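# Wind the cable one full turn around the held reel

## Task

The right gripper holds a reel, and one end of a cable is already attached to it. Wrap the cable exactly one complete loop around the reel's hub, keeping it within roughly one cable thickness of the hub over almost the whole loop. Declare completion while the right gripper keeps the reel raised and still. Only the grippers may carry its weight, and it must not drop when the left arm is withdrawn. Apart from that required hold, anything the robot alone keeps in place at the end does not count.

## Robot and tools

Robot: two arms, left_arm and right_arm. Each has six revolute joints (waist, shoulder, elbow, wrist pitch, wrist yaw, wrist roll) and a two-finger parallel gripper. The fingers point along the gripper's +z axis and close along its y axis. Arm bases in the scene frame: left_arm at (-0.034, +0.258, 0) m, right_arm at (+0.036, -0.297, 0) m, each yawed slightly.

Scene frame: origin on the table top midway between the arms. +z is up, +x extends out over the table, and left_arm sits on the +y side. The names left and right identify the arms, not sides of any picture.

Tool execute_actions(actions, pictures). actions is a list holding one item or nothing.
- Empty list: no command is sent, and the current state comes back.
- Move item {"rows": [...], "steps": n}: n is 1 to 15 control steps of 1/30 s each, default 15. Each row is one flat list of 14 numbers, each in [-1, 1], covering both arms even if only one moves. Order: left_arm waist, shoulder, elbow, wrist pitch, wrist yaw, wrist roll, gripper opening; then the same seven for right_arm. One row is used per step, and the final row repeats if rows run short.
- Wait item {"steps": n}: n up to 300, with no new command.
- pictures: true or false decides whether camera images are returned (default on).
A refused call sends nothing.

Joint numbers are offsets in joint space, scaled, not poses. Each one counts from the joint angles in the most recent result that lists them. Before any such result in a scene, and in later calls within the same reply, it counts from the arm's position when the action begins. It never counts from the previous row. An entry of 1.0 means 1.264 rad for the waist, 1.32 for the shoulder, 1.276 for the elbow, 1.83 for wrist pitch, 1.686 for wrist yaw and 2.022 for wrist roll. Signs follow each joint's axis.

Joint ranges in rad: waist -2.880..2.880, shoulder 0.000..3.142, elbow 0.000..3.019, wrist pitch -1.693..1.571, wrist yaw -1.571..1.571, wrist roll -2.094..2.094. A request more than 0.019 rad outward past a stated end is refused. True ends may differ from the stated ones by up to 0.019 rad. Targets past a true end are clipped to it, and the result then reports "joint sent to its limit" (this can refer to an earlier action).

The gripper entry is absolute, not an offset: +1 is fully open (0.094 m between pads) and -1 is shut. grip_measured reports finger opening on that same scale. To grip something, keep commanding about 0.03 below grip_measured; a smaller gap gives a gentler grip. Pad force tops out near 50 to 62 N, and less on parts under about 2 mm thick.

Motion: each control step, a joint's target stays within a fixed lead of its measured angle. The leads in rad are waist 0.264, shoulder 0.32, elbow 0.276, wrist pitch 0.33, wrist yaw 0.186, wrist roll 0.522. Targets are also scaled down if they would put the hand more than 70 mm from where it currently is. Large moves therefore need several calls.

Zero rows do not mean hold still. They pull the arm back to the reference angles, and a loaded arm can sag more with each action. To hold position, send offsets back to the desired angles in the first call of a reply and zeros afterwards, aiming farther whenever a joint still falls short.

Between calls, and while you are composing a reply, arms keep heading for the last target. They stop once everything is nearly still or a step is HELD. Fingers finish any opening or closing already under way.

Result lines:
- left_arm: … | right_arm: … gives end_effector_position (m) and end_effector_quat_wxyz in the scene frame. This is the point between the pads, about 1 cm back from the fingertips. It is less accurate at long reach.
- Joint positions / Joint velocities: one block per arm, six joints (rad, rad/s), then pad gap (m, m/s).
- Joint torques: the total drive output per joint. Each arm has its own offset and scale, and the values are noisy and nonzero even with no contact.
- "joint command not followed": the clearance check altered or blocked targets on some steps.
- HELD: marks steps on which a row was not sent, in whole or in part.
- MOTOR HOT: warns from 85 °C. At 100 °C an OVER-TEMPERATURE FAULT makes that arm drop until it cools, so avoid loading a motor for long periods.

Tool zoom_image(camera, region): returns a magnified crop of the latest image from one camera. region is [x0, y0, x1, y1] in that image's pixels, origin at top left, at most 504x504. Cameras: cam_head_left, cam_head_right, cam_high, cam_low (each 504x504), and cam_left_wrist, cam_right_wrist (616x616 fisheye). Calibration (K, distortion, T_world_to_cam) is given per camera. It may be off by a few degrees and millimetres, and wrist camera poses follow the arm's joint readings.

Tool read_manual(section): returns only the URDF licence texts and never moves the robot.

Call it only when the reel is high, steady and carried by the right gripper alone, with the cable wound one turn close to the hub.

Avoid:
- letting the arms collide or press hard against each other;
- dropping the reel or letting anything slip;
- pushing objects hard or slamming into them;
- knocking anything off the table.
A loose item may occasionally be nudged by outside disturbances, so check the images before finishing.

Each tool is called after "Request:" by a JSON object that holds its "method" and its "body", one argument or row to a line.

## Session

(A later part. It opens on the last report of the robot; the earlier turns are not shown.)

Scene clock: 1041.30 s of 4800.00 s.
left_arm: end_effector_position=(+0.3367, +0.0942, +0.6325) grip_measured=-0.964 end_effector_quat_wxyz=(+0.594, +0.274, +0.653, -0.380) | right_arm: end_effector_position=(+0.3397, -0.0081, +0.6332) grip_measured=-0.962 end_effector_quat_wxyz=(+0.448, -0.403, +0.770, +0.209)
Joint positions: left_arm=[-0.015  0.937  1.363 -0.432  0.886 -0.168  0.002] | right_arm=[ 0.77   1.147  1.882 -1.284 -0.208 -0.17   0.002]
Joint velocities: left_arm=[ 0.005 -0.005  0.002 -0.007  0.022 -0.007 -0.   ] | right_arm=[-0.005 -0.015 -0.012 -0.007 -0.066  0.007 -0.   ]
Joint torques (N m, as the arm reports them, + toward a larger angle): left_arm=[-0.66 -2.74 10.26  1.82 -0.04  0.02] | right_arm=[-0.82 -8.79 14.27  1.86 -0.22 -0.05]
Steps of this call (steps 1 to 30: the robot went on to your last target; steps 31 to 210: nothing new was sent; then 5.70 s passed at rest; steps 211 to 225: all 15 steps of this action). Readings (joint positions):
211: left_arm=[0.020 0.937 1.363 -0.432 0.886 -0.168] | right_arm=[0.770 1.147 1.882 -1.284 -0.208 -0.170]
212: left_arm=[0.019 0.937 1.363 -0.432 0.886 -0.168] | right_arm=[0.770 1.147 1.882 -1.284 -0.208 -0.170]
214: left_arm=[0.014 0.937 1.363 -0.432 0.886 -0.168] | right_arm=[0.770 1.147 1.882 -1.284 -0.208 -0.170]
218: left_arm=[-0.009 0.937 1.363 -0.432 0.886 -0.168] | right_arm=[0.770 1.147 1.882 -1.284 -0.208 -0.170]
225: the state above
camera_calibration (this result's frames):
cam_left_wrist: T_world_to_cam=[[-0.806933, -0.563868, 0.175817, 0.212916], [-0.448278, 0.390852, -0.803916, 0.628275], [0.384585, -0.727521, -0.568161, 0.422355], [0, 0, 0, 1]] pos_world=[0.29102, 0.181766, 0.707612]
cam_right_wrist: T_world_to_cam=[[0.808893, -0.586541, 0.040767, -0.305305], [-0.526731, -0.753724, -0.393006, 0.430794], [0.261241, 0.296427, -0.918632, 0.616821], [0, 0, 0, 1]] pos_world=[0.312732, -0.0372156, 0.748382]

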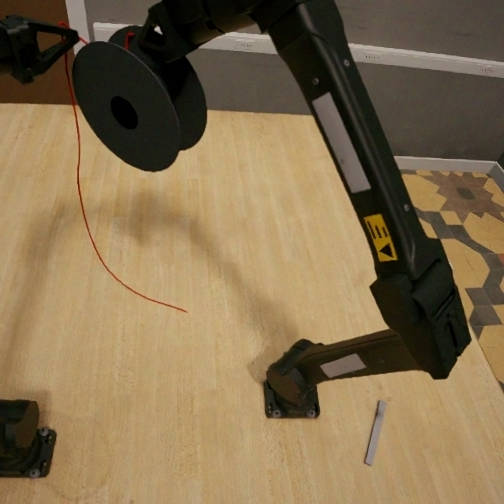

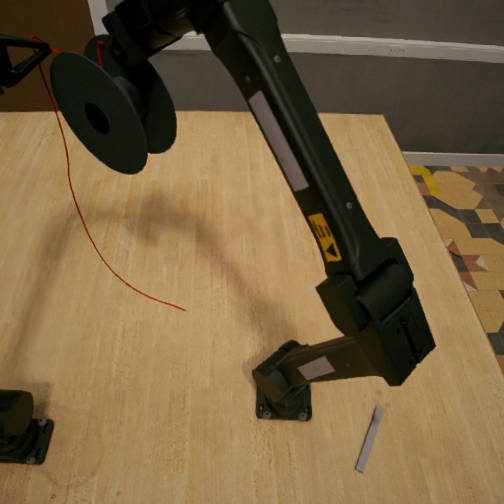

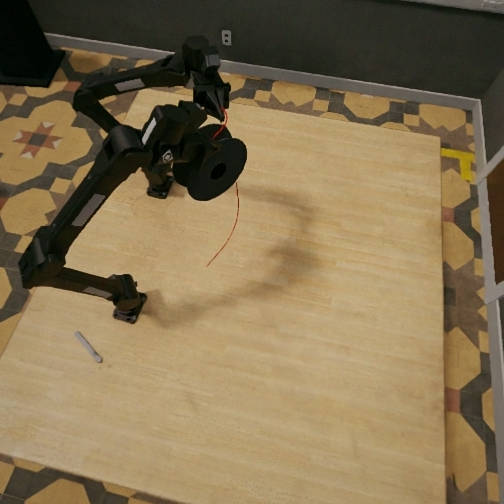

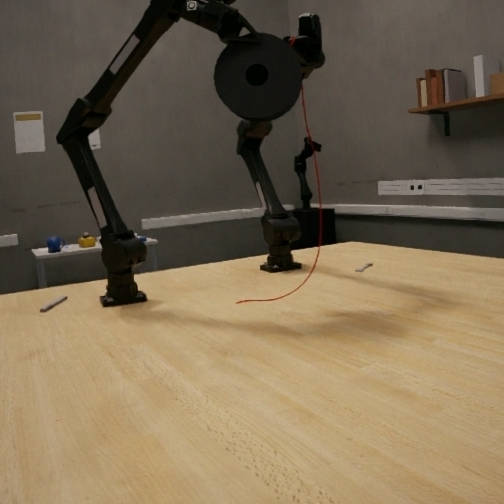

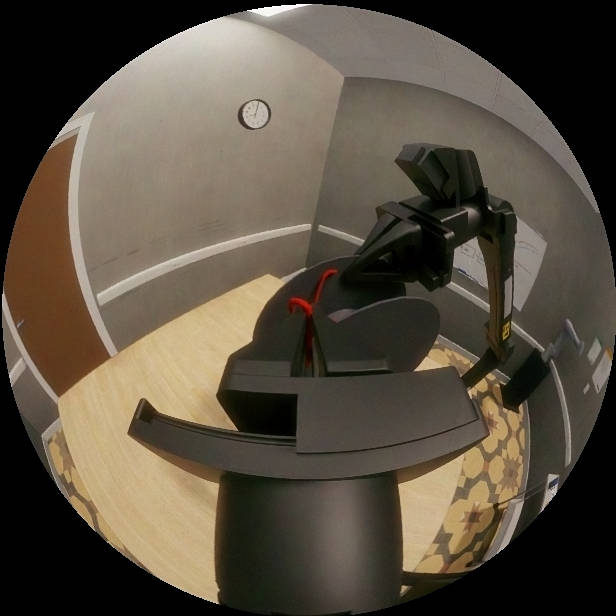

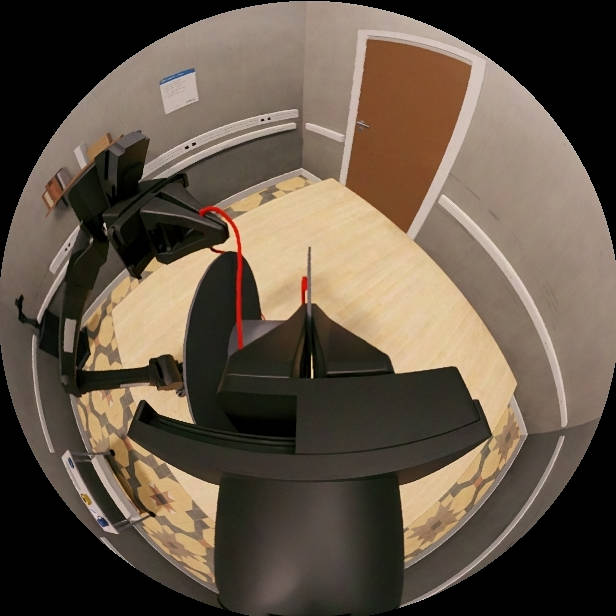

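Request:
{"method": "execute_actions", "body": {
  "actions": [
    {"rows": [[0.008,0.009,0.038,0.010,0.020,0,-0.98,-0.002,-0.005,0.04,0.004,0,0,-1],[0.015,0.017,0.044,0.013,0.040,0,-0.98,-0.002,-0.005,0.04,0.004,0,0,-1],[0.023,0.026,0.050,0.016,0.060,0,-0.98,-0.002,-0.005,0.04,0.004,0,0,-1],[0.030,0.035,0.055,0.019,0.080,0,-0.98,-0.002,-0.005,0.04,0.004,0,0,-1],[0.038,0.044,0.061,0.022,0.100,0,-0.98,-0.002,-0.005,0.04,0.004,0,0,-1],[0.046,0.052,0.066,0.025,0.120,0,-0.98,-0.002,-0.005,0.04,0.004,0,0,-1],[0.053,0.061,0.072,0.028,0.140,0,-0.98,-0.002,-0.005,0.04,0.004,0,0,-1],[0.061,0.070,0.077,0.031,0.160,0,-0.98,-0.002,-0.005,0.04,0.004,0,0,-1],[0.068,0.079,0.083,0.035,0.180,0,-0.98,-0.002,-0.005,0.04,0.004,0,0,-1],[0.076,0.087,0.088,0.038,0.200,0,-0.98,-0.002,-0.005,0.04,0.004,0,0,-1],[0.084,0.096,0.094,0.041,0.220,0,-0.98,-0.002,-0.005,0.04,0.004,0,0,-1],[0.091,0.105,0.099,0.044,0.240,0,-0.98,-0.002,-0.005,0.04,0.004,0,0,-1],[0.099,0.114,0.105,0.047,0.260,0,-0.98,-0.002,-0.005,0.04,0.004,0,0,-1]], "steps": 15}
  ],
  "pictures": false
}}

Request:
{"method": "execute_actions", "body": {
  "actions": [
    {"steps": 15}
  ]
}}

Request:
{"method": "zoom_image", "body": {
  "camera": "cam_right_wrist",
  "region": [120, 150, 360, 370]
}}

Scene clock: 1151.87 s of 4800.00 s.
left_arm: end_effector_position=(+0.3458, +0.1027, +0.6294) grip_measured=-0.964 end_effector_quat_wxyz=(+0.525, +0.373, +0.602, -0.472) | right_arm: end_effector_position=(+0.3397, -0.0081, +0.6332) grip_measured=-0.962 end_effector_quat_wxyz=(+0.448, -0.403, +0.770, +0.209)
Joint positions: left_arm=[ 0.095  1.073  1.434 -0.372  1.317 -0.168  0.002] | right_arm=[ 0.77   1.147  1.882 -1.284 -0.208 -0.17   0.002]
Joint velocities: left_arm=[ 0.161  0.249  0.017  0.037  0.095 -0.007 -0.001] | right_arm=[-0.015  0.015 -0.002 -0.017  0.066  0.125 -0.   ]
Joint torques (N m, as the arm reports them, + toward a larger angle): left_arm=[ 0.4  -4.41 15.37  2.57  0.25  0.13] | right_arm=[-1.02 -7.25 14.52  1.79 -0.28 -0.08]
Steps of this call (steps 1 to 15: the robot went on to your last target; steps 16 to 200: nothing new was sent; then 103.40 s passed at rest; steps 201 to 215: all 15 steps of this action). Readings (joint positions):
201: left_arm=[-0.015 0.937 1.363 -0.432 0.901 -0.168] | right_arm=[0.770 1.147 1.882 -1.284 -0.208 -0.170]
202: left_arm=[-0.014 0.938 1.363 -0.432 0.928 -0.168] | right_arm=[0.770 1.147 1.882 -1.284 -0.208 -0.170]
204: left_arm=[-0.008 0.944 1.366 -0.429 0.993 -0.168] | right_arm=[0.770 1.147 1.882 -1.284 -0.208 -0.170]
208: left_arm=[0.028 0.982 1.393 -0.409 1.127 -0.168] | right_arm=[0.770 1.147 1.882 -1.284 -0.208 -0.170]
215: the state above

Scene clock: 1152.37 s of 4800.00 s.
left_arm: end_effector_position=(+0.3546, +0.1047, +0.6240) grip_measured=-0.964 end_effector_quat_wxyz=(+0.520, +0.370, +0.605, -0.476) | right_arm: end_effector_position=(+0.3397, -0.0081, +0.6332) grip_measured=-0.962 end_effector_quat_wxyz=(+0.448, -0.403, +0.770, +0.209)
Joint positions: left_arm=[ 0.101  1.092  1.437 -0.369  1.324 -0.168  0.002] | right_arm=[ 0.77   1.147  1.882 -1.284 -0.208 -0.17   0.002]
Joint velocities: left_arm=[ 0.005 -0.015  0.007  0.002 -0.022  0.022  0.   ] | right_arm=[ 0.005 -0.005  0.007 -0.007 -0.051  0.022 -0.001]
Joint torques (N m, as the arm reports them, + toward a larger angle): left_arm=[ 0.98 -5.35 15.27  2.51  0.1   0.13] | right_arm=[-1.7  -7.61 14.47  1.7  -0.32 -0.01]
Steps of this call (steps 1 to 15: the robot went on to your last target). Readings (joint positions):
1: left_arm=[0.099 1.081 1.435 -0.371 1.320 -0.168] | right_arm=[0.770 1.147 1.882 -1.284 -0.208 -0.170]
2: left_arm=[0.101 1.086 1.435 -0.371 1.321 -0.168] | right_arm=[0.770 1.147 1.882 -1.284 -0.208 -0.170]
4: left_arm=[0.101 1.092 1.435 -0.371 1.323 -0.168] | right_arm=[0.770 1.147 1.882 -1.284 -0.208 -0.170]
8: left_arm=[0.101 1.092 1.437 -0.369 1.324 -0.168] | right_arm=[0.770 1.147 1.882 -1.284 -0.208 -0.170]
15: the state above
camera_calibration (this result's frames):
cam_left_wrist: T_world_to_cam=[[-0.940372, -0.278637, 0.195094, 0.240245], [-0.317038, 0.510185, -0.799499, 0.563585], [0.123236, -0.813679, -0.568102, 0.519912], [0, 0, 0, 1]] pos_world=[0.340525, 0.20245, 0.699078]
cam_right_wrist: T_world_to_cam=[[0.808893, -0.586541, 0.040767, -0.305305], [-0.526731, -0.753724, -0.393006, 0.430794], [0.261241, 0.296427, -0.918632, 0.616821], [0, 0, 0, 1]] pos_world=[0.312732, -0.0372156, 0.748382]

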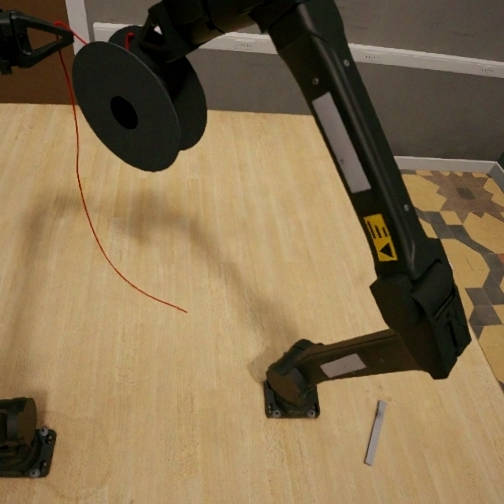

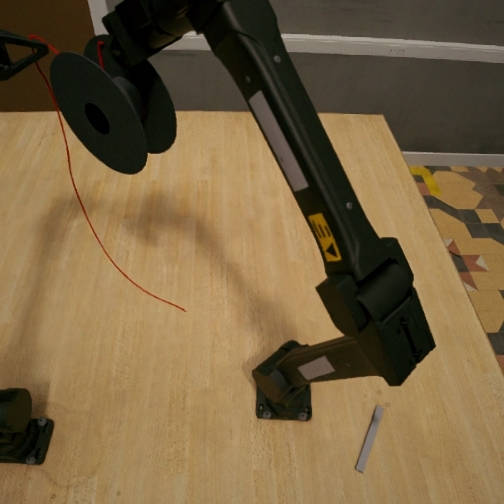

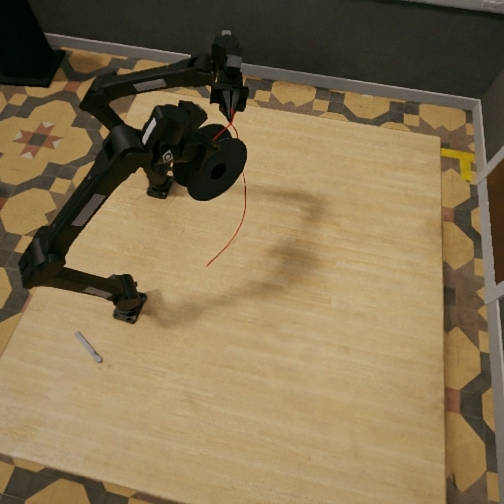

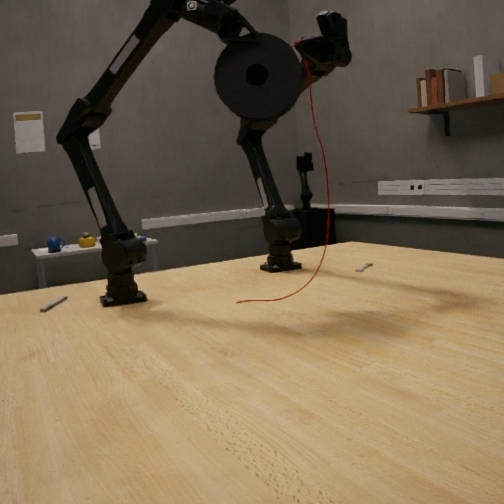

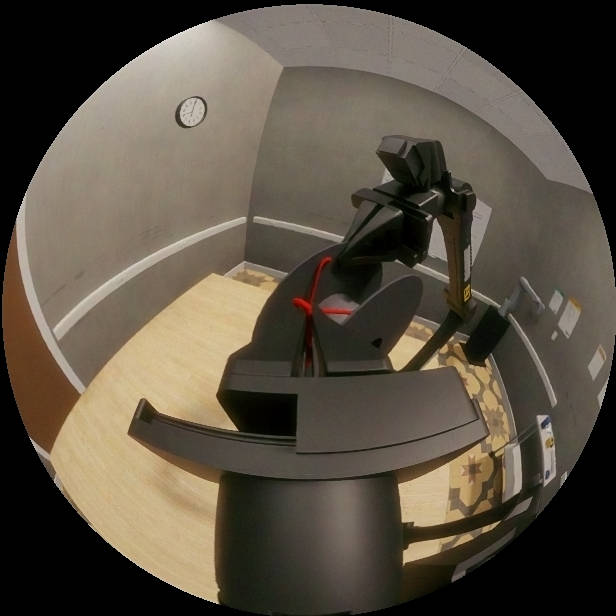

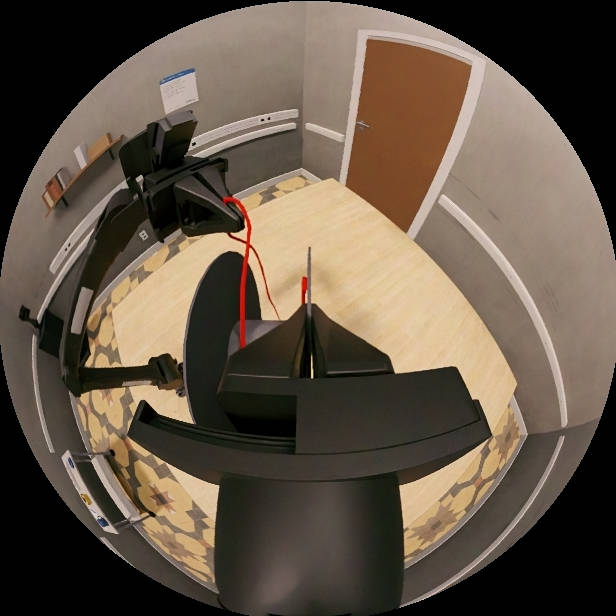

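Region (120, 150, 360, 370) of cam_right_wrist's 616x616 image, scaled by 2.100, with more detail than that image has; it fills the top 462 rows of this view, and the rest is white.

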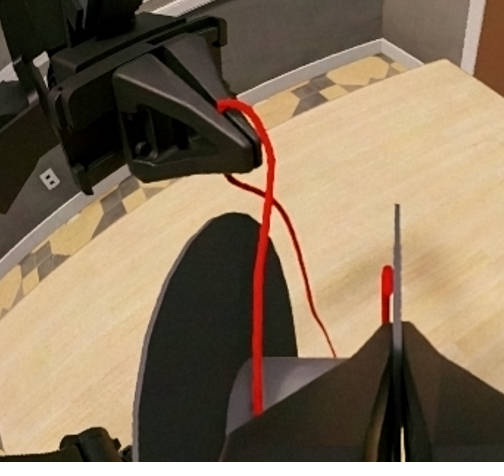

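Request:
{"method": "zoom_image", "body": {
  "camera": "cam_left_wrist",
  "region": [250, 240, 410, 380]
}}

Request:
{"method": "zoom_image", "body": {
  "camera": "cam_right_wrist",
  "region": [190, 170, 290, 270]
}}

Region (250, 240, 410, 380) of cam_left_wrist's 616x616 image, scaled by 3.150, with more detail than that image has; it fills the top 441 rows of this view, and the rest is white.

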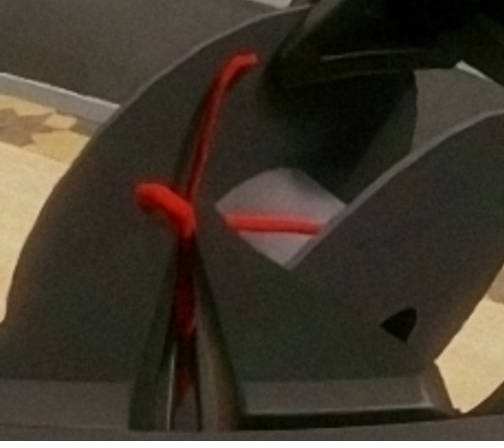

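Region (190, 170, 290, 270) of cam_right_wrist's 616x616 image, scaled by 5.040, with more detail than that image has.

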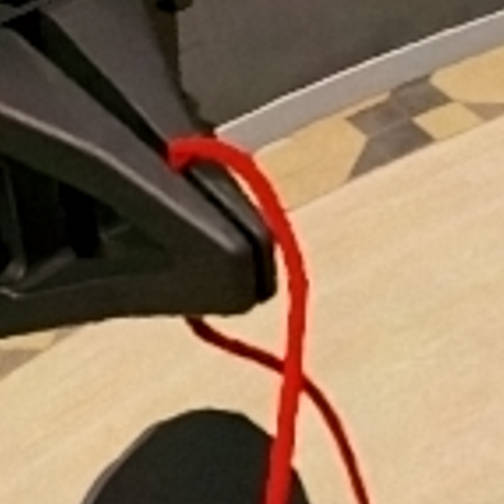

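Request:
{"method": "execute_actions", "body": {
  "actions": [
    {"rows": [[0.002,0.001,-0.005,0.006,0,0.013,-0.98,-0.002,-0.005,0.04,0.004,0,0,-1],[0.003,0.002,-0.010,0.012,0,0.026,-0.98,-0.002,-0.005,0.04,0.004,0,0,-1],[0.005,0.003,-0.015,0.018,0,0.039,-0.98,-0.002,-0.005,0.04,0.004,0,0,-1],[0.006,0.004,-0.020,0.024,0,0.052,-0.98,-0.002,-0.005,0.04,0.004,0,0,-1],[0.008,0.005,-0.025,0.030,0,0.065,-0.98,-0.002,-0.005,0.04,0.004,0,0,-1],[0.009,0.006,-0.030,0.036,0,0.078,-0.98,-0.002,-0.005,0.04,0.004,0,0,-1],[0.011,0.008,-0.036,0.042,0,0.091,-0.98,-0.002,-0.005,0.04,0.004,0,0,-1],[0.012,0.009,-0.041,0.048,0,0.104,-0.98,-0.002,-0.005,0.04,0.004,0,0,-1],[0.014,0.010,-0.046,0.054,0,0.117,-0.98,-0.002,-0.005,0.04,0.004,0,0,-1],[0.015,0.011,-0.051,0.060,0,0.130,-0.98,-0.002,-0.005,0.04,0.004,0,0,-1],[0.017,0.012,-0.056,0.066,0,0.143,-0.98,-0.002,-0.005,0.04,0.004,0,0,-1],[0.018,0.013,-0.061,0.072,0,0.156,-0.98,-0.002,-0.005,0.04,0.004,0,0,-1],[0.019,0.014,-0.066,0.078,0,0.169,-0.98,-0.002,-0.005,0.04,0.004,0,0,-1],[0.020,0.015,-0.071,0.084,0,0.182,-0.98,-0.002,-0.005,0.04,0.004,0,0,-1]], "steps": 15}
  ],
  "pictures": false
}}

Request:
{"method": "execute_actions", "body": {
  "actions": [
    {"steps": 15}
  ]
}}

Request:
{"method": "zoom_image", "body": {
  "camera": "cam_right_wrist",
  "region": [140, 150, 380, 370]
}}

Scene clock: 1191.90 s of 4800.00 s.
left_arm: end_effector_position=(+0.3656, +0.1084, +0.5990) grip_measured=-0.964 end_effector_quat_wxyz=(+0.591, +0.453, +0.541, -0.390) | right_arm: end_effector_position=(+0.3397, -0.0081, +0.6332) grip_measured=-0.962 end_effector_quat_wxyz=(+0.448, -0.403, +0.770, +0.209)
Joint positions: left_arm=[ 0.109  1.093  1.357 -0.252  1.324  0.103  0.002] | right_arm=[ 0.77   1.147  1.882 -1.284 -0.208 -0.17   0.002]
Joint velocities: left_arm=[ 0.044  0.024 -0.125  0.198 -0.051  0.549  0.   ] | right_arm=[-0.005 -0.005  0.007 -0.012 -0.037 -0.007  0.   ]
Joint torques (N m, as the arm reports them, + toward a larger angle): left_arm=[ 1.12 -3.36 10.18  2.47  0.06  0.19] | right_arm=[-0.59 -7.96 14.35  1.61 -0.22 -0.04]
Steps of this call (steps 1 to 15: the robot went on to your last target; steps 16 to 250: nothing new was sent; then 30.70 s passed at rest; steps 251 to 265: all 15 steps of this action). Readings (joint positions):
251: left_arm=[0.101 1.092 1.437 -0.369 1.324 -0.166] | right_arm=[0.770 1.147 1.882 -1.284 -0.208 -0.170]
252: left_arm=[0.101 1.092 1.436 -0.369 1.324 -0.160] | right_arm=[0.770 1.147 1.882 -1.284 -0.208 -0.170]
254: left_arm=[0.101 1.092 1.430 -0.361 1.324 -0.136] | right_arm=[0.770 1.147 1.882 -1.284 -0.208 -0.170]
258: left_arm=[0.101 1.092 1.403 -0.325 1.324 -0.061] | right_arm=[0.770 1.147 1.882 -1.284 -0.208 -0.170]
265: the state above

Scene clock: 1192.40 s of 4800.00 s.
left_arm: end_effector_position=(+0.3696, +0.1100, +0.5949) grip_measured=-0.964 end_effector_quat_wxyz=(+0.607, +0.474, +0.523, -0.364) | right_arm: end_effector_position=(+0.3397, -0.0081, +0.6332) grip_measured=-0.962 end_effector_quat_wxyz=(+0.448, -0.403, +0.770, +0.209)
Joint positions: left_arm=[ 0.113  1.099  1.35  -0.239  1.324  0.184  0.002] | right_arm=[ 0.77   1.147  1.882 -1.284 -0.208 -0.17   0.002]
Joint velocities: left_arm=[-0.005  0.005 -0.007 -0.002  0.022 -0.007  0.001] | right_arm=[ 0.005 -0.005 -0.007  0.007 -0.037  0.022  0.   ]
Joint torques (N m, as the arm reports them, + toward a larger angle): left_arm=[ 1.37 -4.34 10.17  2.46  0.05  0.21] | right_arm=[-0.65 -7.3  14.55  1.85 -0.18 -0.08]
Steps of this call (steps 1 to 15: the robot went on to your last target). Readings (joint positions):
1: left_arm=[0.111 1.094 1.354 -0.247 1.324 0.120] | right_arm=[0.770 1.147 1.882 -1.284 -0.208 -0.170]
2: left_arm=[0.112 1.095 1.352 -0.244 1.324 0.133] | right_arm=[0.770 1.147 1.882 -1.284 -0.208 -0.170]
4: left_arm=[0.113 1.098 1.350 -0.242 1.324 0.152] | right_arm=[0.770 1.147 1.882 -1.284 -0.208 -0.170]
8: left_arm=[0.113 1.099 1.350 -0.240 1.324 0.172] | right_arm=[0.770 1.147 1.882 -1.284 -0.208 -0.170]
15: the state above
camera_calibration (this result's frames):
cam_left_wrist: T_world_to_cam=[[-0.938128, -0.289483, -0.19004, 0.490915], [-0.0189897, 0.590971, -0.806469, 0.427573], [0.345767, -0.752963, -0.559904, 0.412057], [0, 0, 0, 1]] pos_world=[0.326185, 0.199692, 0.66883]
cam_right_wrist: T_world_to_cam=[[0.808893, -0.586541, 0.040767, -0.305305], [-0.526731, -0.753724, -0.393006, 0.430794], [0.261241, 0.296427, -0.918632, 0.616821], [0, 0, 0, 1]] pos_world=[0.312732, -0.0372156, 0.748382]

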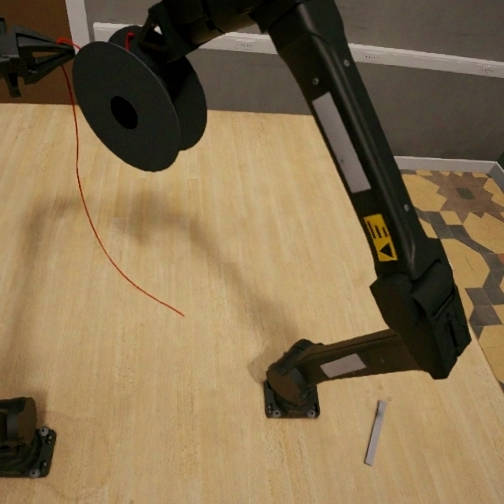

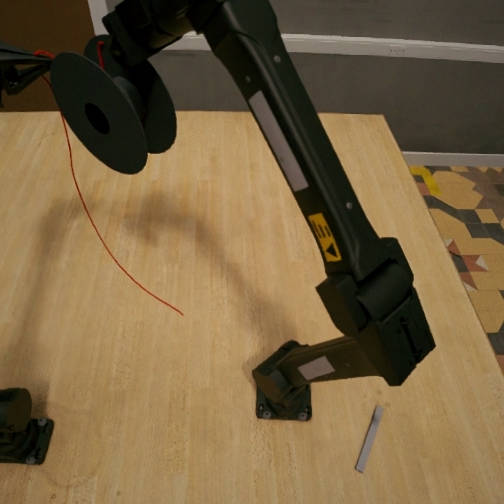

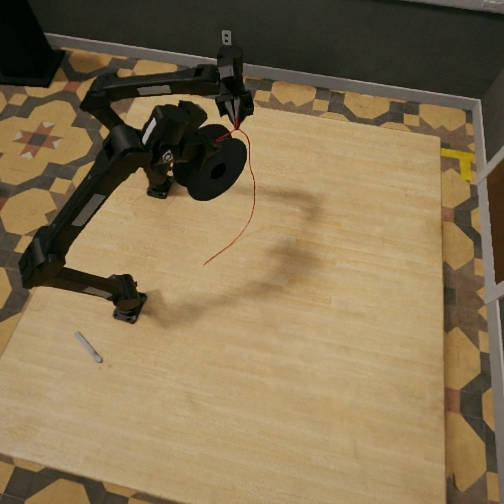

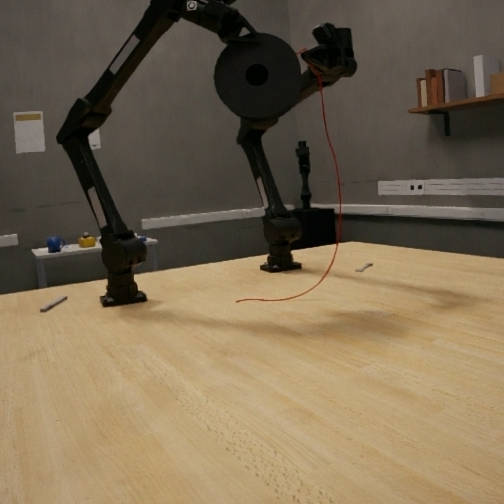

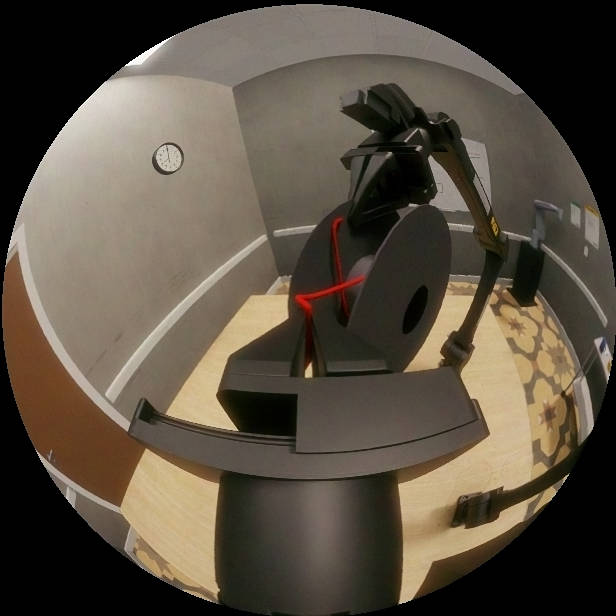

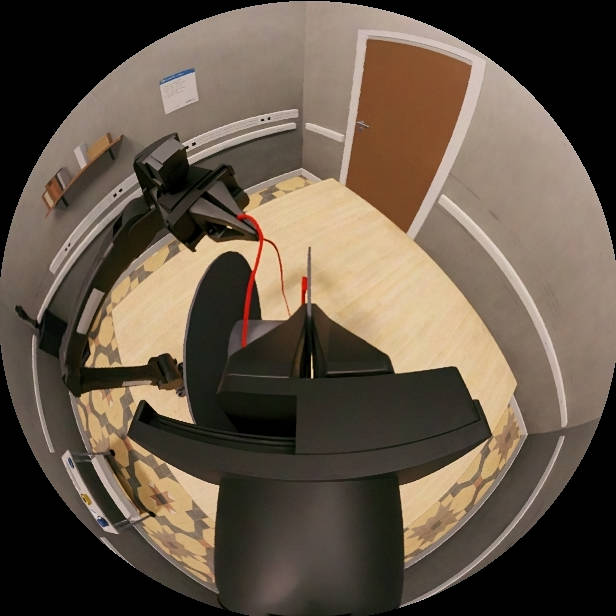

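Region (140, 150, 380, 370) of cam_right_wrist's 616x616 image, scaled by 2.100, with more detail than that image has; it fills the top 462 rows of this view, and the rest is white.

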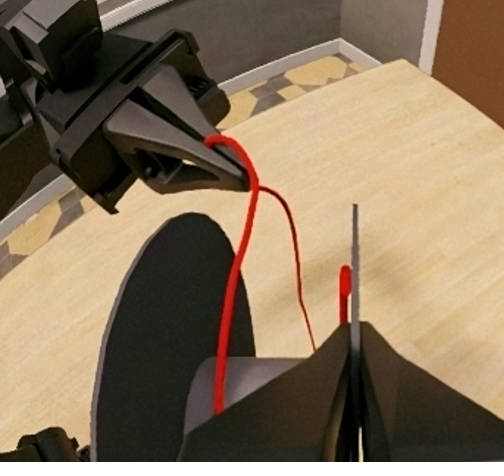

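Request:
{"method": "execute_actions", "body": {
  "actions": [
    {"rows": [[0,0,0,0,0,0,-0.972,-0.002,-0.005,0.04,0.004,0,0,-1],[0,0,0,0,0,0,-0.968,-0.002,-0.005,0.04,0.004,0,0,-1],[0.001,0.001,-0.005,0.004,0,0,-0.967,-0.002,-0.005,0.04,0.004,0,0,-1],[0.001,0.002,-0.011,0.009,0,0,-0.967,-0.002,-0.005,0.04,0.004,0,0,-1],[0.002,0.002,-0.016,0.013,0,0,-0.967,-0.002,-0.005,0.04,0.004,0,0,-1],[0.002,0.003,-0.022,0.017,0,0,-0.967,-0.002,-0.005,0.04,0.004,0,0,-1],[0.002,0.004,-0.027,0.022,0,0,-0.967,-0.002,-0.005,0.04,0.004,0,0,-1],[0.003,0.005,-0.033,0.026,0,0,-0.967,-0.002,-0.005,0.04,0.004,0,0,-1],[0.003,0.005,-0.038,0.030,0,0,-0.967,-0.002,-0.005,0.04,0.004,0,0,-1],[0.004,0.006,-0.044,0.035,0,0,-0.967,-0.002,-0.005,0.04,0.004,0,0,-1],[0.004,0.007,-0.049,0.039,0,0,-0.967,-0.002,-0.005,0.04,0.004,0,0,-1],[0.005,0.008,-0.055,0.043,0,0,-0.967,-0.002,-0.005,0.04,0.004,0,0,-1],[0.005,0.009,-0.060,0.048,0,0,-0.967,-0.002,-0.005,0.04,0.004,0,0,-1],[0.006,0.009,-0.066,0.052,0,0,-0.967,-0.002,-0.005,0.04,0.004,0,0,-1],[0.006,0.010,-0.071,0.056,0,0,-0.967,-0.002,-0.005,0.04,0.004,0,0,-1]], "steps": 15}
  ],
  "pictures": false
}}

Request:
{"method": "execute_actions", "body": {
  "actions": [
    {"steps": 15}
  ]
}}

Request:
{"method": "zoom_image", "body": {
  "camera": "cam_right_wrist",
  "region": [140, 150, 380, 370]
}}

Request:
{"method": "zoom_image", "body": {
  "camera": "cam_left_wrist",
  "region": [230, 170, 470, 390]
}}

Scene clock: 1232.00 s of 4800.00 s.
left_arm: end_effector_position=(+0.3756, +0.1102, +0.5661) grip_measured=-0.959 end_effector_quat_wxyz=(+0.605, +0.473, +0.526, -0.366) | right_arm: end_effector_position=(+0.3397, -0.0081, +0.6332) grip_measured=-0.962 end_effector_quat_wxyz=(+0.448, -0.403, +0.770, +0.209)
Joint positions: left_arm=[ 0.113  1.099  1.276 -0.175  1.324  0.187  0.002] | right_arm=[ 0.77   1.147  1.882 -1.284 -0.208 -0.17   0.002]
Joint velocities: left_arm=[-0.005 -0.015 -0.188  0.232 -0.139  0.037  0.   ] | right_arm=[-0.005 -0.005 -0.002  0.002  0.022  0.051  0.001]
Joint torques (N m, as the arm reports them, + toward a larger angle): left_arm=[ 0.9  -4.16 10.27  2.34  0.06  0.07] | right_arm=[-1.   -7.66 14.46  1.83 -0.19 -0.08]
Steps of this call (steps 1 to 15: the robot went on to your last target; steps 16 to 200: nothing new was sent; then 32.43 s passed at rest; steps 201 to 215: all 15 steps of this action). Readings (joint positions):
201: left_arm=[0.113 1.099 1.350 -0.239 1.324 0.187] | right_arm=[0.770 1.147 1.882 -1.284 -0.208 -0.170]
202: left_arm=[0.113 1.099 1.350 -0.239 1.324 0.187] | right_arm=[0.770 1.147 1.882 -1.284 -0.208 -0.170]
204: left_arm=[0.113 1.099 1.350 -0.239 1.324 0.187] | right_arm=[0.770 1.147 1.882 -1.284 -0.208 -0.170]
208: left_arm=[0.113 1.099 1.331 -0.225 1.324 0.187] | right_arm=[0.770 1.147 1.882 -1.284 -0.208 -0.170]
215: the state above

Scene clock: 1232.50 s of 4800.00 s.
left_arm: end_effector_position=(+0.3769, +0.1103, +0.5609) grip_measured=-0.959 end_effector_quat_wxyz=(+0.605, +0.473, +0.525, -0.366) | right_arm: end_effector_position=(+0.3397, -0.0081, +0.6332) grip_measured=-0.962 end_effector_quat_wxyz=(+0.448, -0.403, +0.770, +0.209)
Joint positions: left_arm=[ 0.113  1.1    1.263 -0.16   1.324  0.187  0.002] | right_arm=[ 0.77   1.147  1.882 -1.284 -0.208 -0.17   0.002]
Joint velocities: left_arm=[-0.015 -0.015 -0.002 -0.007 -0.022  0.007 -0.   ] | right_arm=[-0.005 -0.015 -0.007  0.002 -0.007  0.11  -0.   ]
Joint torques (N m, as the arm reports them, + toward a larger angle): left_arm=[ 0.76 -5.08 10.47  2.51  0.06  0.07] | right_arm=[-0.41 -7.72 14.62  2.02 -0.26 -0.02]
Steps of this call (steps 1 to 15: the robot went on to your last target). Readings (joint positions):
1: left_arm=[0.113 1.099 1.271 -0.170 1.324 0.187] | right_arm=[0.770 1.147 1.882 -1.284 -0.208 -0.170]
2: left_arm=[0.113 1.100 1.266 -0.166 1.324 0.187] | right_arm=[0.770 1.147 1.882 -1.284 -0.208 -0.170]
4: left_arm=[0.113 1.100 1.263 -0.163 1.324 0.187] | right_arm=[0.770 1.147 1.882 -1.284 -0.208 -0.170]
8: left_arm=[0.113 1.100 1.263 -0.160 1.324 0.187] | right_arm=[0.770 1.147 1.882 -1.284 -0.208 -0.170]
15: the state above
camera_calibration (this result's frames):
cam_left_wrist: T_world_to_cam=[[-0.939292, -0.289404, -0.184327, 0.488684], [-0.0240116, 0.591333, -0.80607, 0.401707], [0.342278, -0.752709, -0.562383, 0.393412], [0, 0, 0, 1]] pos_world=[0.334006, 0.20001, 0.63513]
cam_right_wrist: T_world_to_cam=[[0.808893, -0.586541, 0.040767, -0.305305], [-0.526731, -0.753724, -0.393006, 0.430794], [0.261241, 0.296427, -0.918632, 0.616821], [0, 0, 0, 1]] pos_world=[0.312732, -0.0372156, 0.748382]

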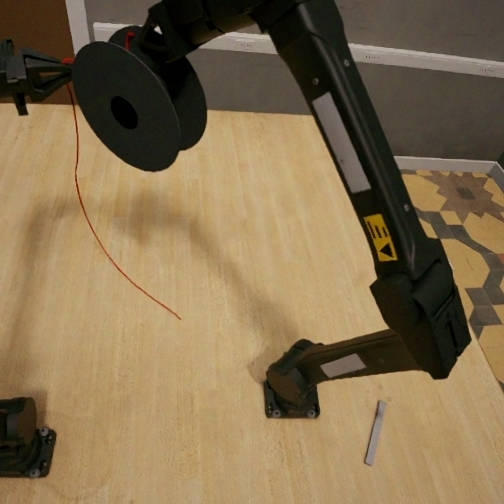

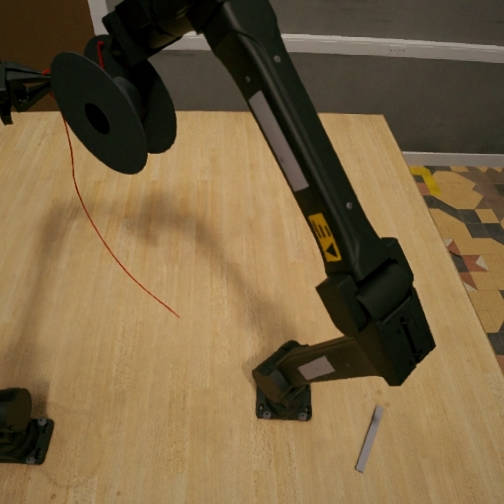

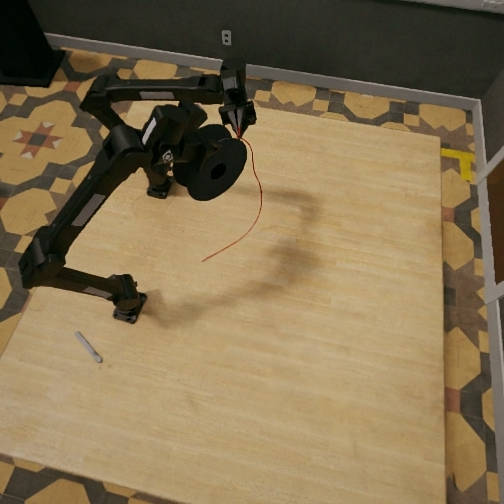

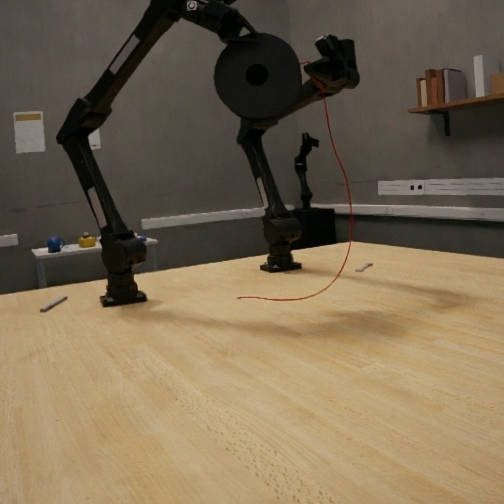

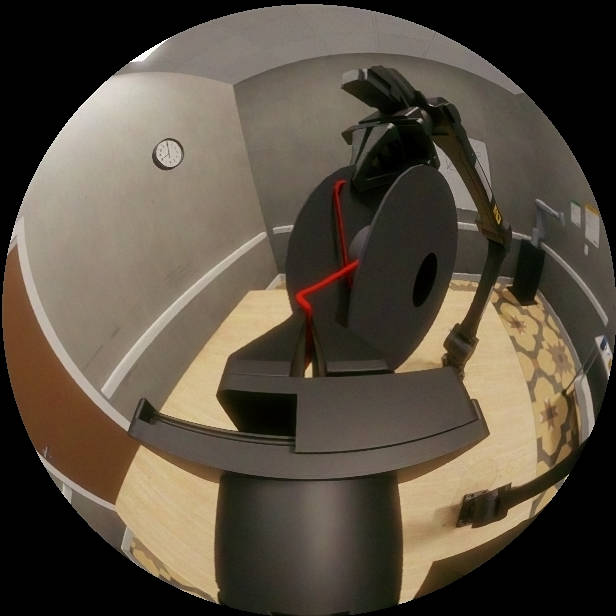

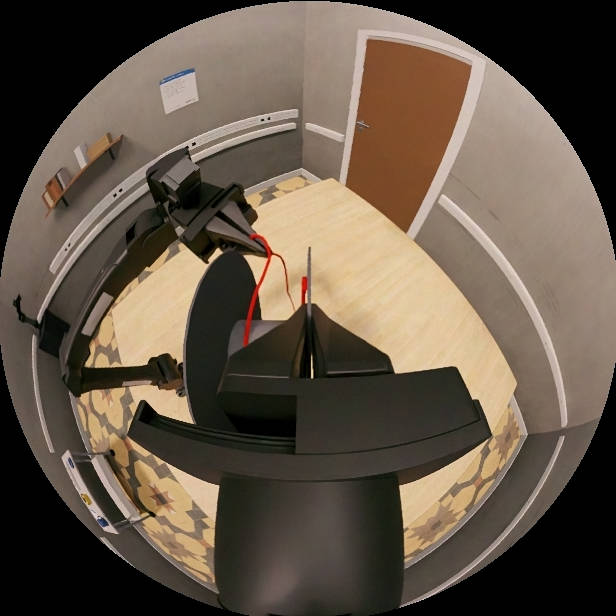

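Region (140, 150, 380, 370) of cam_right_wrist's 616x616 image, scaled by 2.100, with more detail than that image has; it fills the top 462 rows of this view, and the rest is white.

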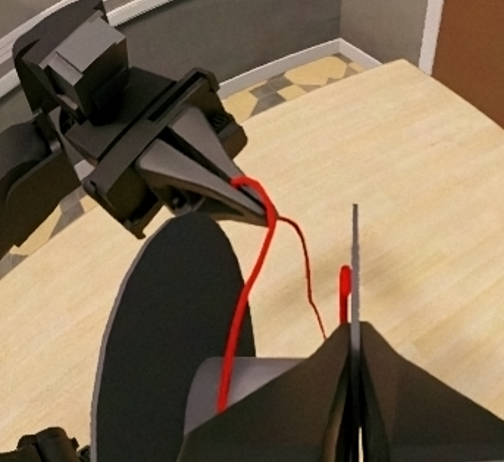

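Region (230, 170, 470, 390) of cam_left_wrist's 616x616 image, scaled by 2.100, with more detail than that image has; it fills the top 462 rows of this view, and the rest is white.

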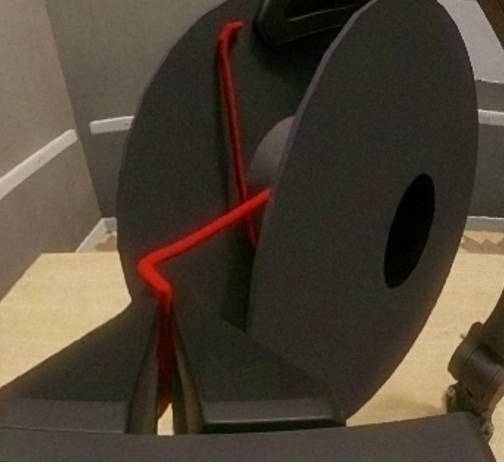

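Request:
{"method": "execute_actions", "body": {
  "actions": [
    {"rows": [[0,0,0,0,0,0,-0.962,-0.002,-0.005,0.04,0.004,0,0,-1],[0,0,0,0,0,0,-0.959,-0.002,-0.005,0.04,0.004,0,0,-1],[-0.001,-0.001,-0.009,0.006,0,0,-0.958,-0.002,-0.005,0.04,0.004,0,0,-1],[-0.002,-0.002,-0.017,0.013,-0.001,0,-0.958,-0.002,-0.005,0.04,0.004,0,0,-1],[-0.002,-0.002,-0.026,0.019,-0.001,0,-0.958,-0.002,-0.005,0.04,0.004,0,0,-1],[-0.003,-0.003,-0.034,0.025,-0.002,0,-0.958,-0.002,-0.005,0.04,0.004,0,0,-1],[-0.004,-0.004,-0.043,0.032,-0.002,0,-0.958,-0.002,-0.005,0.04,0.004,0,0,-1],[-0.005,-0.005,-0.052,0.038,-0.003,0,-0.958,-0.002,-0.005,0.04,0.004,0,0,-1],[-0.006,-0.006,-0.060,0.044,-0.003,0,-0.958,-0.002,-0.005,0.04,0.004,0,0,-1],[-0.006,-0.007,-0.069,0.051,-0.003,0,-0.958,-0.002,-0.005,0.04,0.004,0,0,-1],[-0.007,-0.007,-0.078,0.057,-0.004,0,-0.958,-0.002,-0.005,0.04,0.004,0,0,-1],[-0.008,-0.008,-0.086,0.063,-0.004,0,-0.958,-0.002,-0.005,0.04,0.004,0,0,-1],[-0.009,-0.009,-0.095,0.070,-0.005,0,-0.958,-0.002,-0.005,0.04,0.004,0,0,-1],[-0.010,-0.010,-0.103,0.076,-0.005,0,-0.958,-0.002,-0.005,0.04,0.004,0,0,-1],[-0.011,-0.011,-0.112,0.082,-0.006,0,-0.958,-0.002,-0.005,0.04,0.004,0,0,-1]], "steps": 15}
  ],
  "pictures": false
}}

Request:
{"method": "execute_actions", "body": {
  "actions": [
    {"steps": 15}
  ]
}}

Request:
{"method": "zoom_image", "body": {
  "camera": "cam_right_wrist",
  "region": [140, 150, 380, 370]
}}

Request:
{"method": "zoom_image", "body": {
  "camera": "cam_left_wrist",
  "region": [230, 150, 470, 390]
}}

Scene clock: 1261.47 s of 4800.00 s.
left_arm: end_effector_position=(+0.3815, +0.1099, +0.5148) grip_measured=-0.953 end_effector_quat_wxyz=(+0.603, +0.470, +0.529, -0.368) | right_arm: end_effector_position=(+0.3399, -0.0082, +0.6332) grip_measured=-0.962 end_effector_quat_wxyz=(+0.448, -0.402, +0.770, +0.209)
Joint positions: left_arm=[ 0.111  1.1    1.145 -0.054  1.321  0.187  0.002] | right_arm=[ 0.77   1.147  1.882 -1.284 -0.207 -0.17   0.002]
Joint velocities: left_arm=[-0.044 -0.015 -0.295  0.349 -0.007  0.051 -0.001] | right_arm=[ 0.005  0.015 -0.017  0.012  0.066 -0.022 -0.   ]
Joint torques (N m, as the arm reports them, + toward a larger angle): left_arm=[-0.87 -6.84 10.32  2.22 -0.23  0.11] | right_arm=[-0.28 -7.88 14.65  1.96 -0.2  -0.05]
Steps of this call (steps 1 to 15: the robot went on to your last target; steps 16 to 200: nothing new was sent; then 21.80 s passed at rest; steps 201 to 215: all 15 steps of this action). Readings (joint positions):
201: left_arm=[0.113 1.100 1.263 -0.160 1.324 0.187] | right_arm=[0.770 1.147 1.882 -1.284 -0.208 -0.170]
202: left_arm=[0.113 1.100 1.263 -0.160 1.324 0.187] | right_arm=[0.770 1.147 1.882 -1.284 -0.208 -0.170]
204: left_arm=[0.113 1.100 1.261 -0.159 1.324 0.187] | right_arm=[0.770 1.147 1.882 -1.284 -0.208 -0.170]
208: left_arm=[0.113 1.100 1.229 -0.130 1.323 0.187] | right_arm=[0.770 1.147 1.882 -1.284 -0.208 -0.170]
215: the state above

Scene clock: 1261.97 s of 4800.00 s.
left_arm: end_effector_position=(+0.3796, +0.1076, +0.5096) grip_measured=-0.953 end_effector_quat_wxyz=(+0.604, +0.473, +0.526, -0.367) | right_arm: end_effector_position=(+0.3399, -0.0083, +0.6332) grip_measured=-0.962 end_effector_quat_wxyz=(+0.448, -0.402, +0.771, +0.209)
Joint positions: left_arm=[ 0.105  1.095  1.125 -0.031  1.319  0.187  0.002] | right_arm=[ 0.77   1.147  1.882 -1.284 -0.207 -0.17   0.002]
Joint velocities: left_arm=[ 0.005 -0.015 -0.012  0.002  0.051 -0.037  0.001] | right_arm=[ 0.005 -0.015 -0.002  0.012 -0.022 -0.11  -0.001]
Joint torques (N m, as the arm reports them, + toward a larger angle): left_arm=[-0.47 -6.35 10.37  2.4  -0.16  0.1 ] | right_arm=[-0.83 -7.86 14.49  1.82 -0.27 -0.04]
Steps of this call (steps 1 to 15: the robot went on to your last target). Readings (joint positions):
1: left_arm=[0.109 1.099 1.136 -0.045 1.321 0.187] | right_arm=[0.770 1.147 1.882 -1.284 -0.207 -0.170]
2: left_arm=[0.108 1.099 1.130 -0.040 1.321 0.187] | right_arm=[0.770 1.147 1.882 -1.284 -0.207 -0.170]
4: left_arm=[0.105 1.099 1.125 -0.036 1.321 0.187] | right_arm=[0.770 1.147 1.882 -1.284 -0.207 -0.170]
8: left_arm=[0.105 1.097 1.125 -0.031 1.320 0.187] | right_arm=[0.770 1.147 1.882 -1.284 -0.207 -0.170]
15: the state above
camera_calibration (this result's frames):
cam_left_wrist: T_world_to_cam=[[-0.940647, -0.287284, -0.180695, 0.479338], [-0.02573, 0.591251, -0.806077, 0.362687], [0.338409, -0.753585, -0.56355, 0.363724], [0, 0, 0, 1]] pos_world=[0.337133, 0.197364, 0.583944]
cam_right_wrist: T_world_to_cam=[[0.808108, -0.587568, 0.0415348, -0.305791], [-0.527516, -0.753283, -0.392801, 0.430898], [0.262085, 0.295515, -0.918685, 0.616534], [0, 0, 0, 1]] pos_world=[0.312834, -0.0372802, 0.748359]

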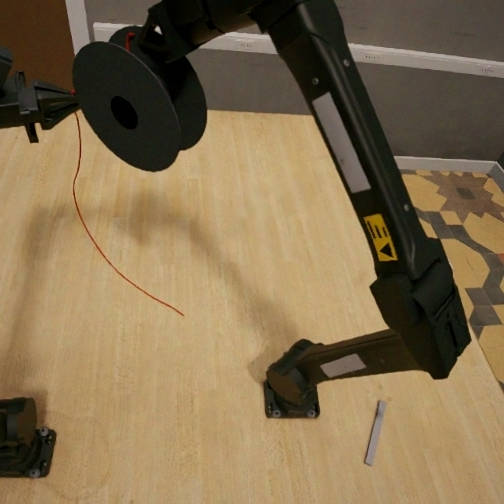

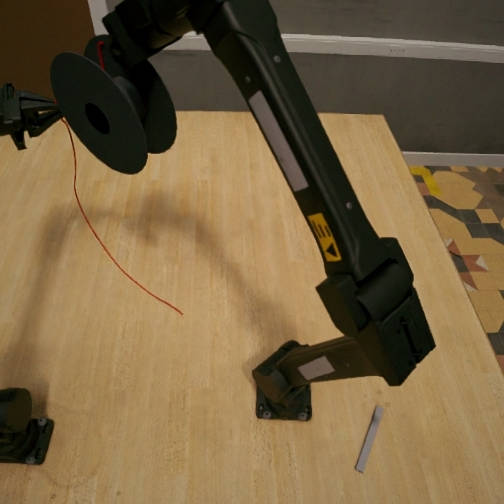

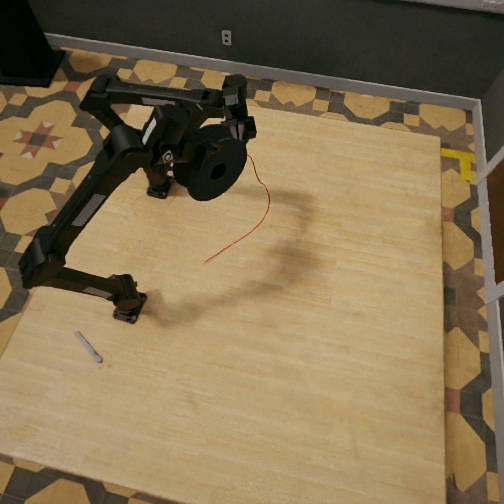

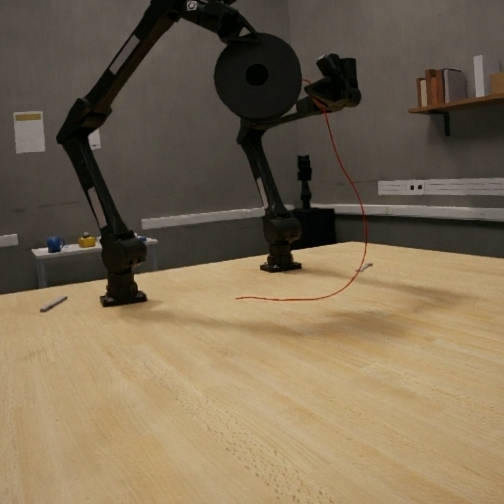

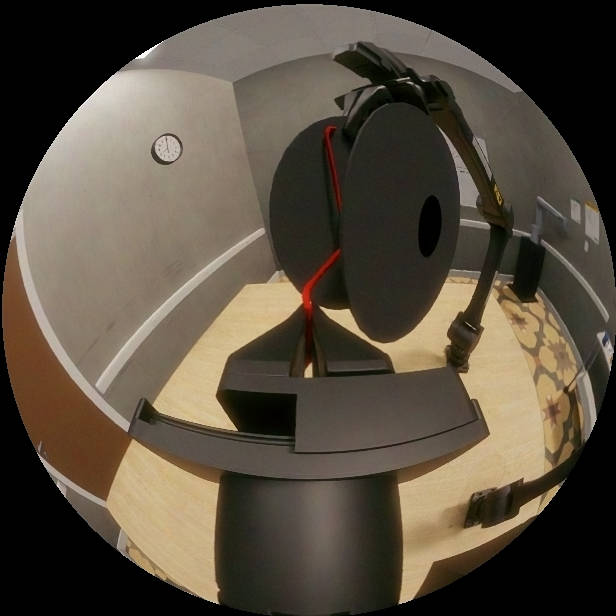

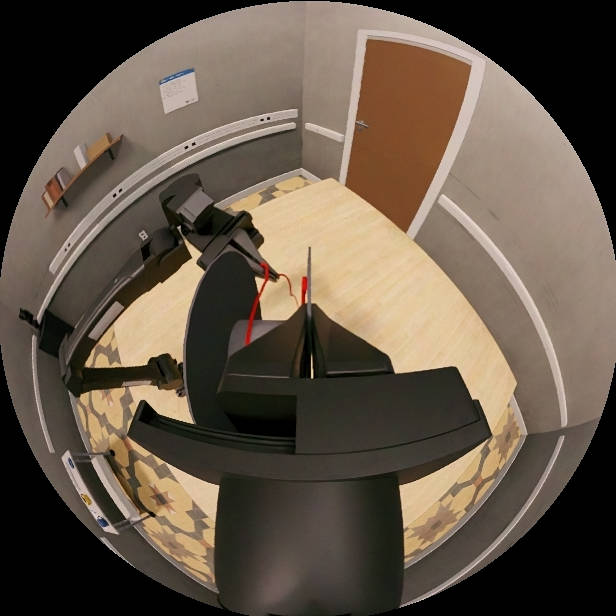

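Region (140, 150, 380, 370) of cam_right_wrist's 616x616 image, scaled by 2.100, with more detail than that image has; it fills the top 462 rows of this view, and the rest is white.

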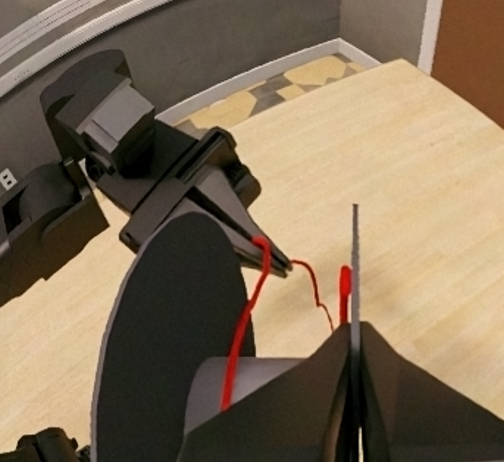

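Region (230, 150, 470, 390) of cam_left_wrist's 616x616 image, scaled by 2.100, with more detail than that image has.

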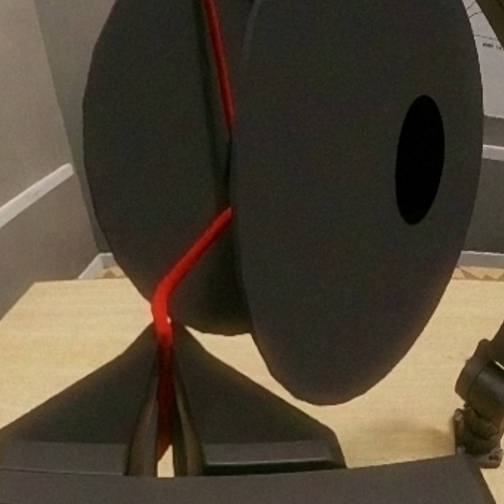

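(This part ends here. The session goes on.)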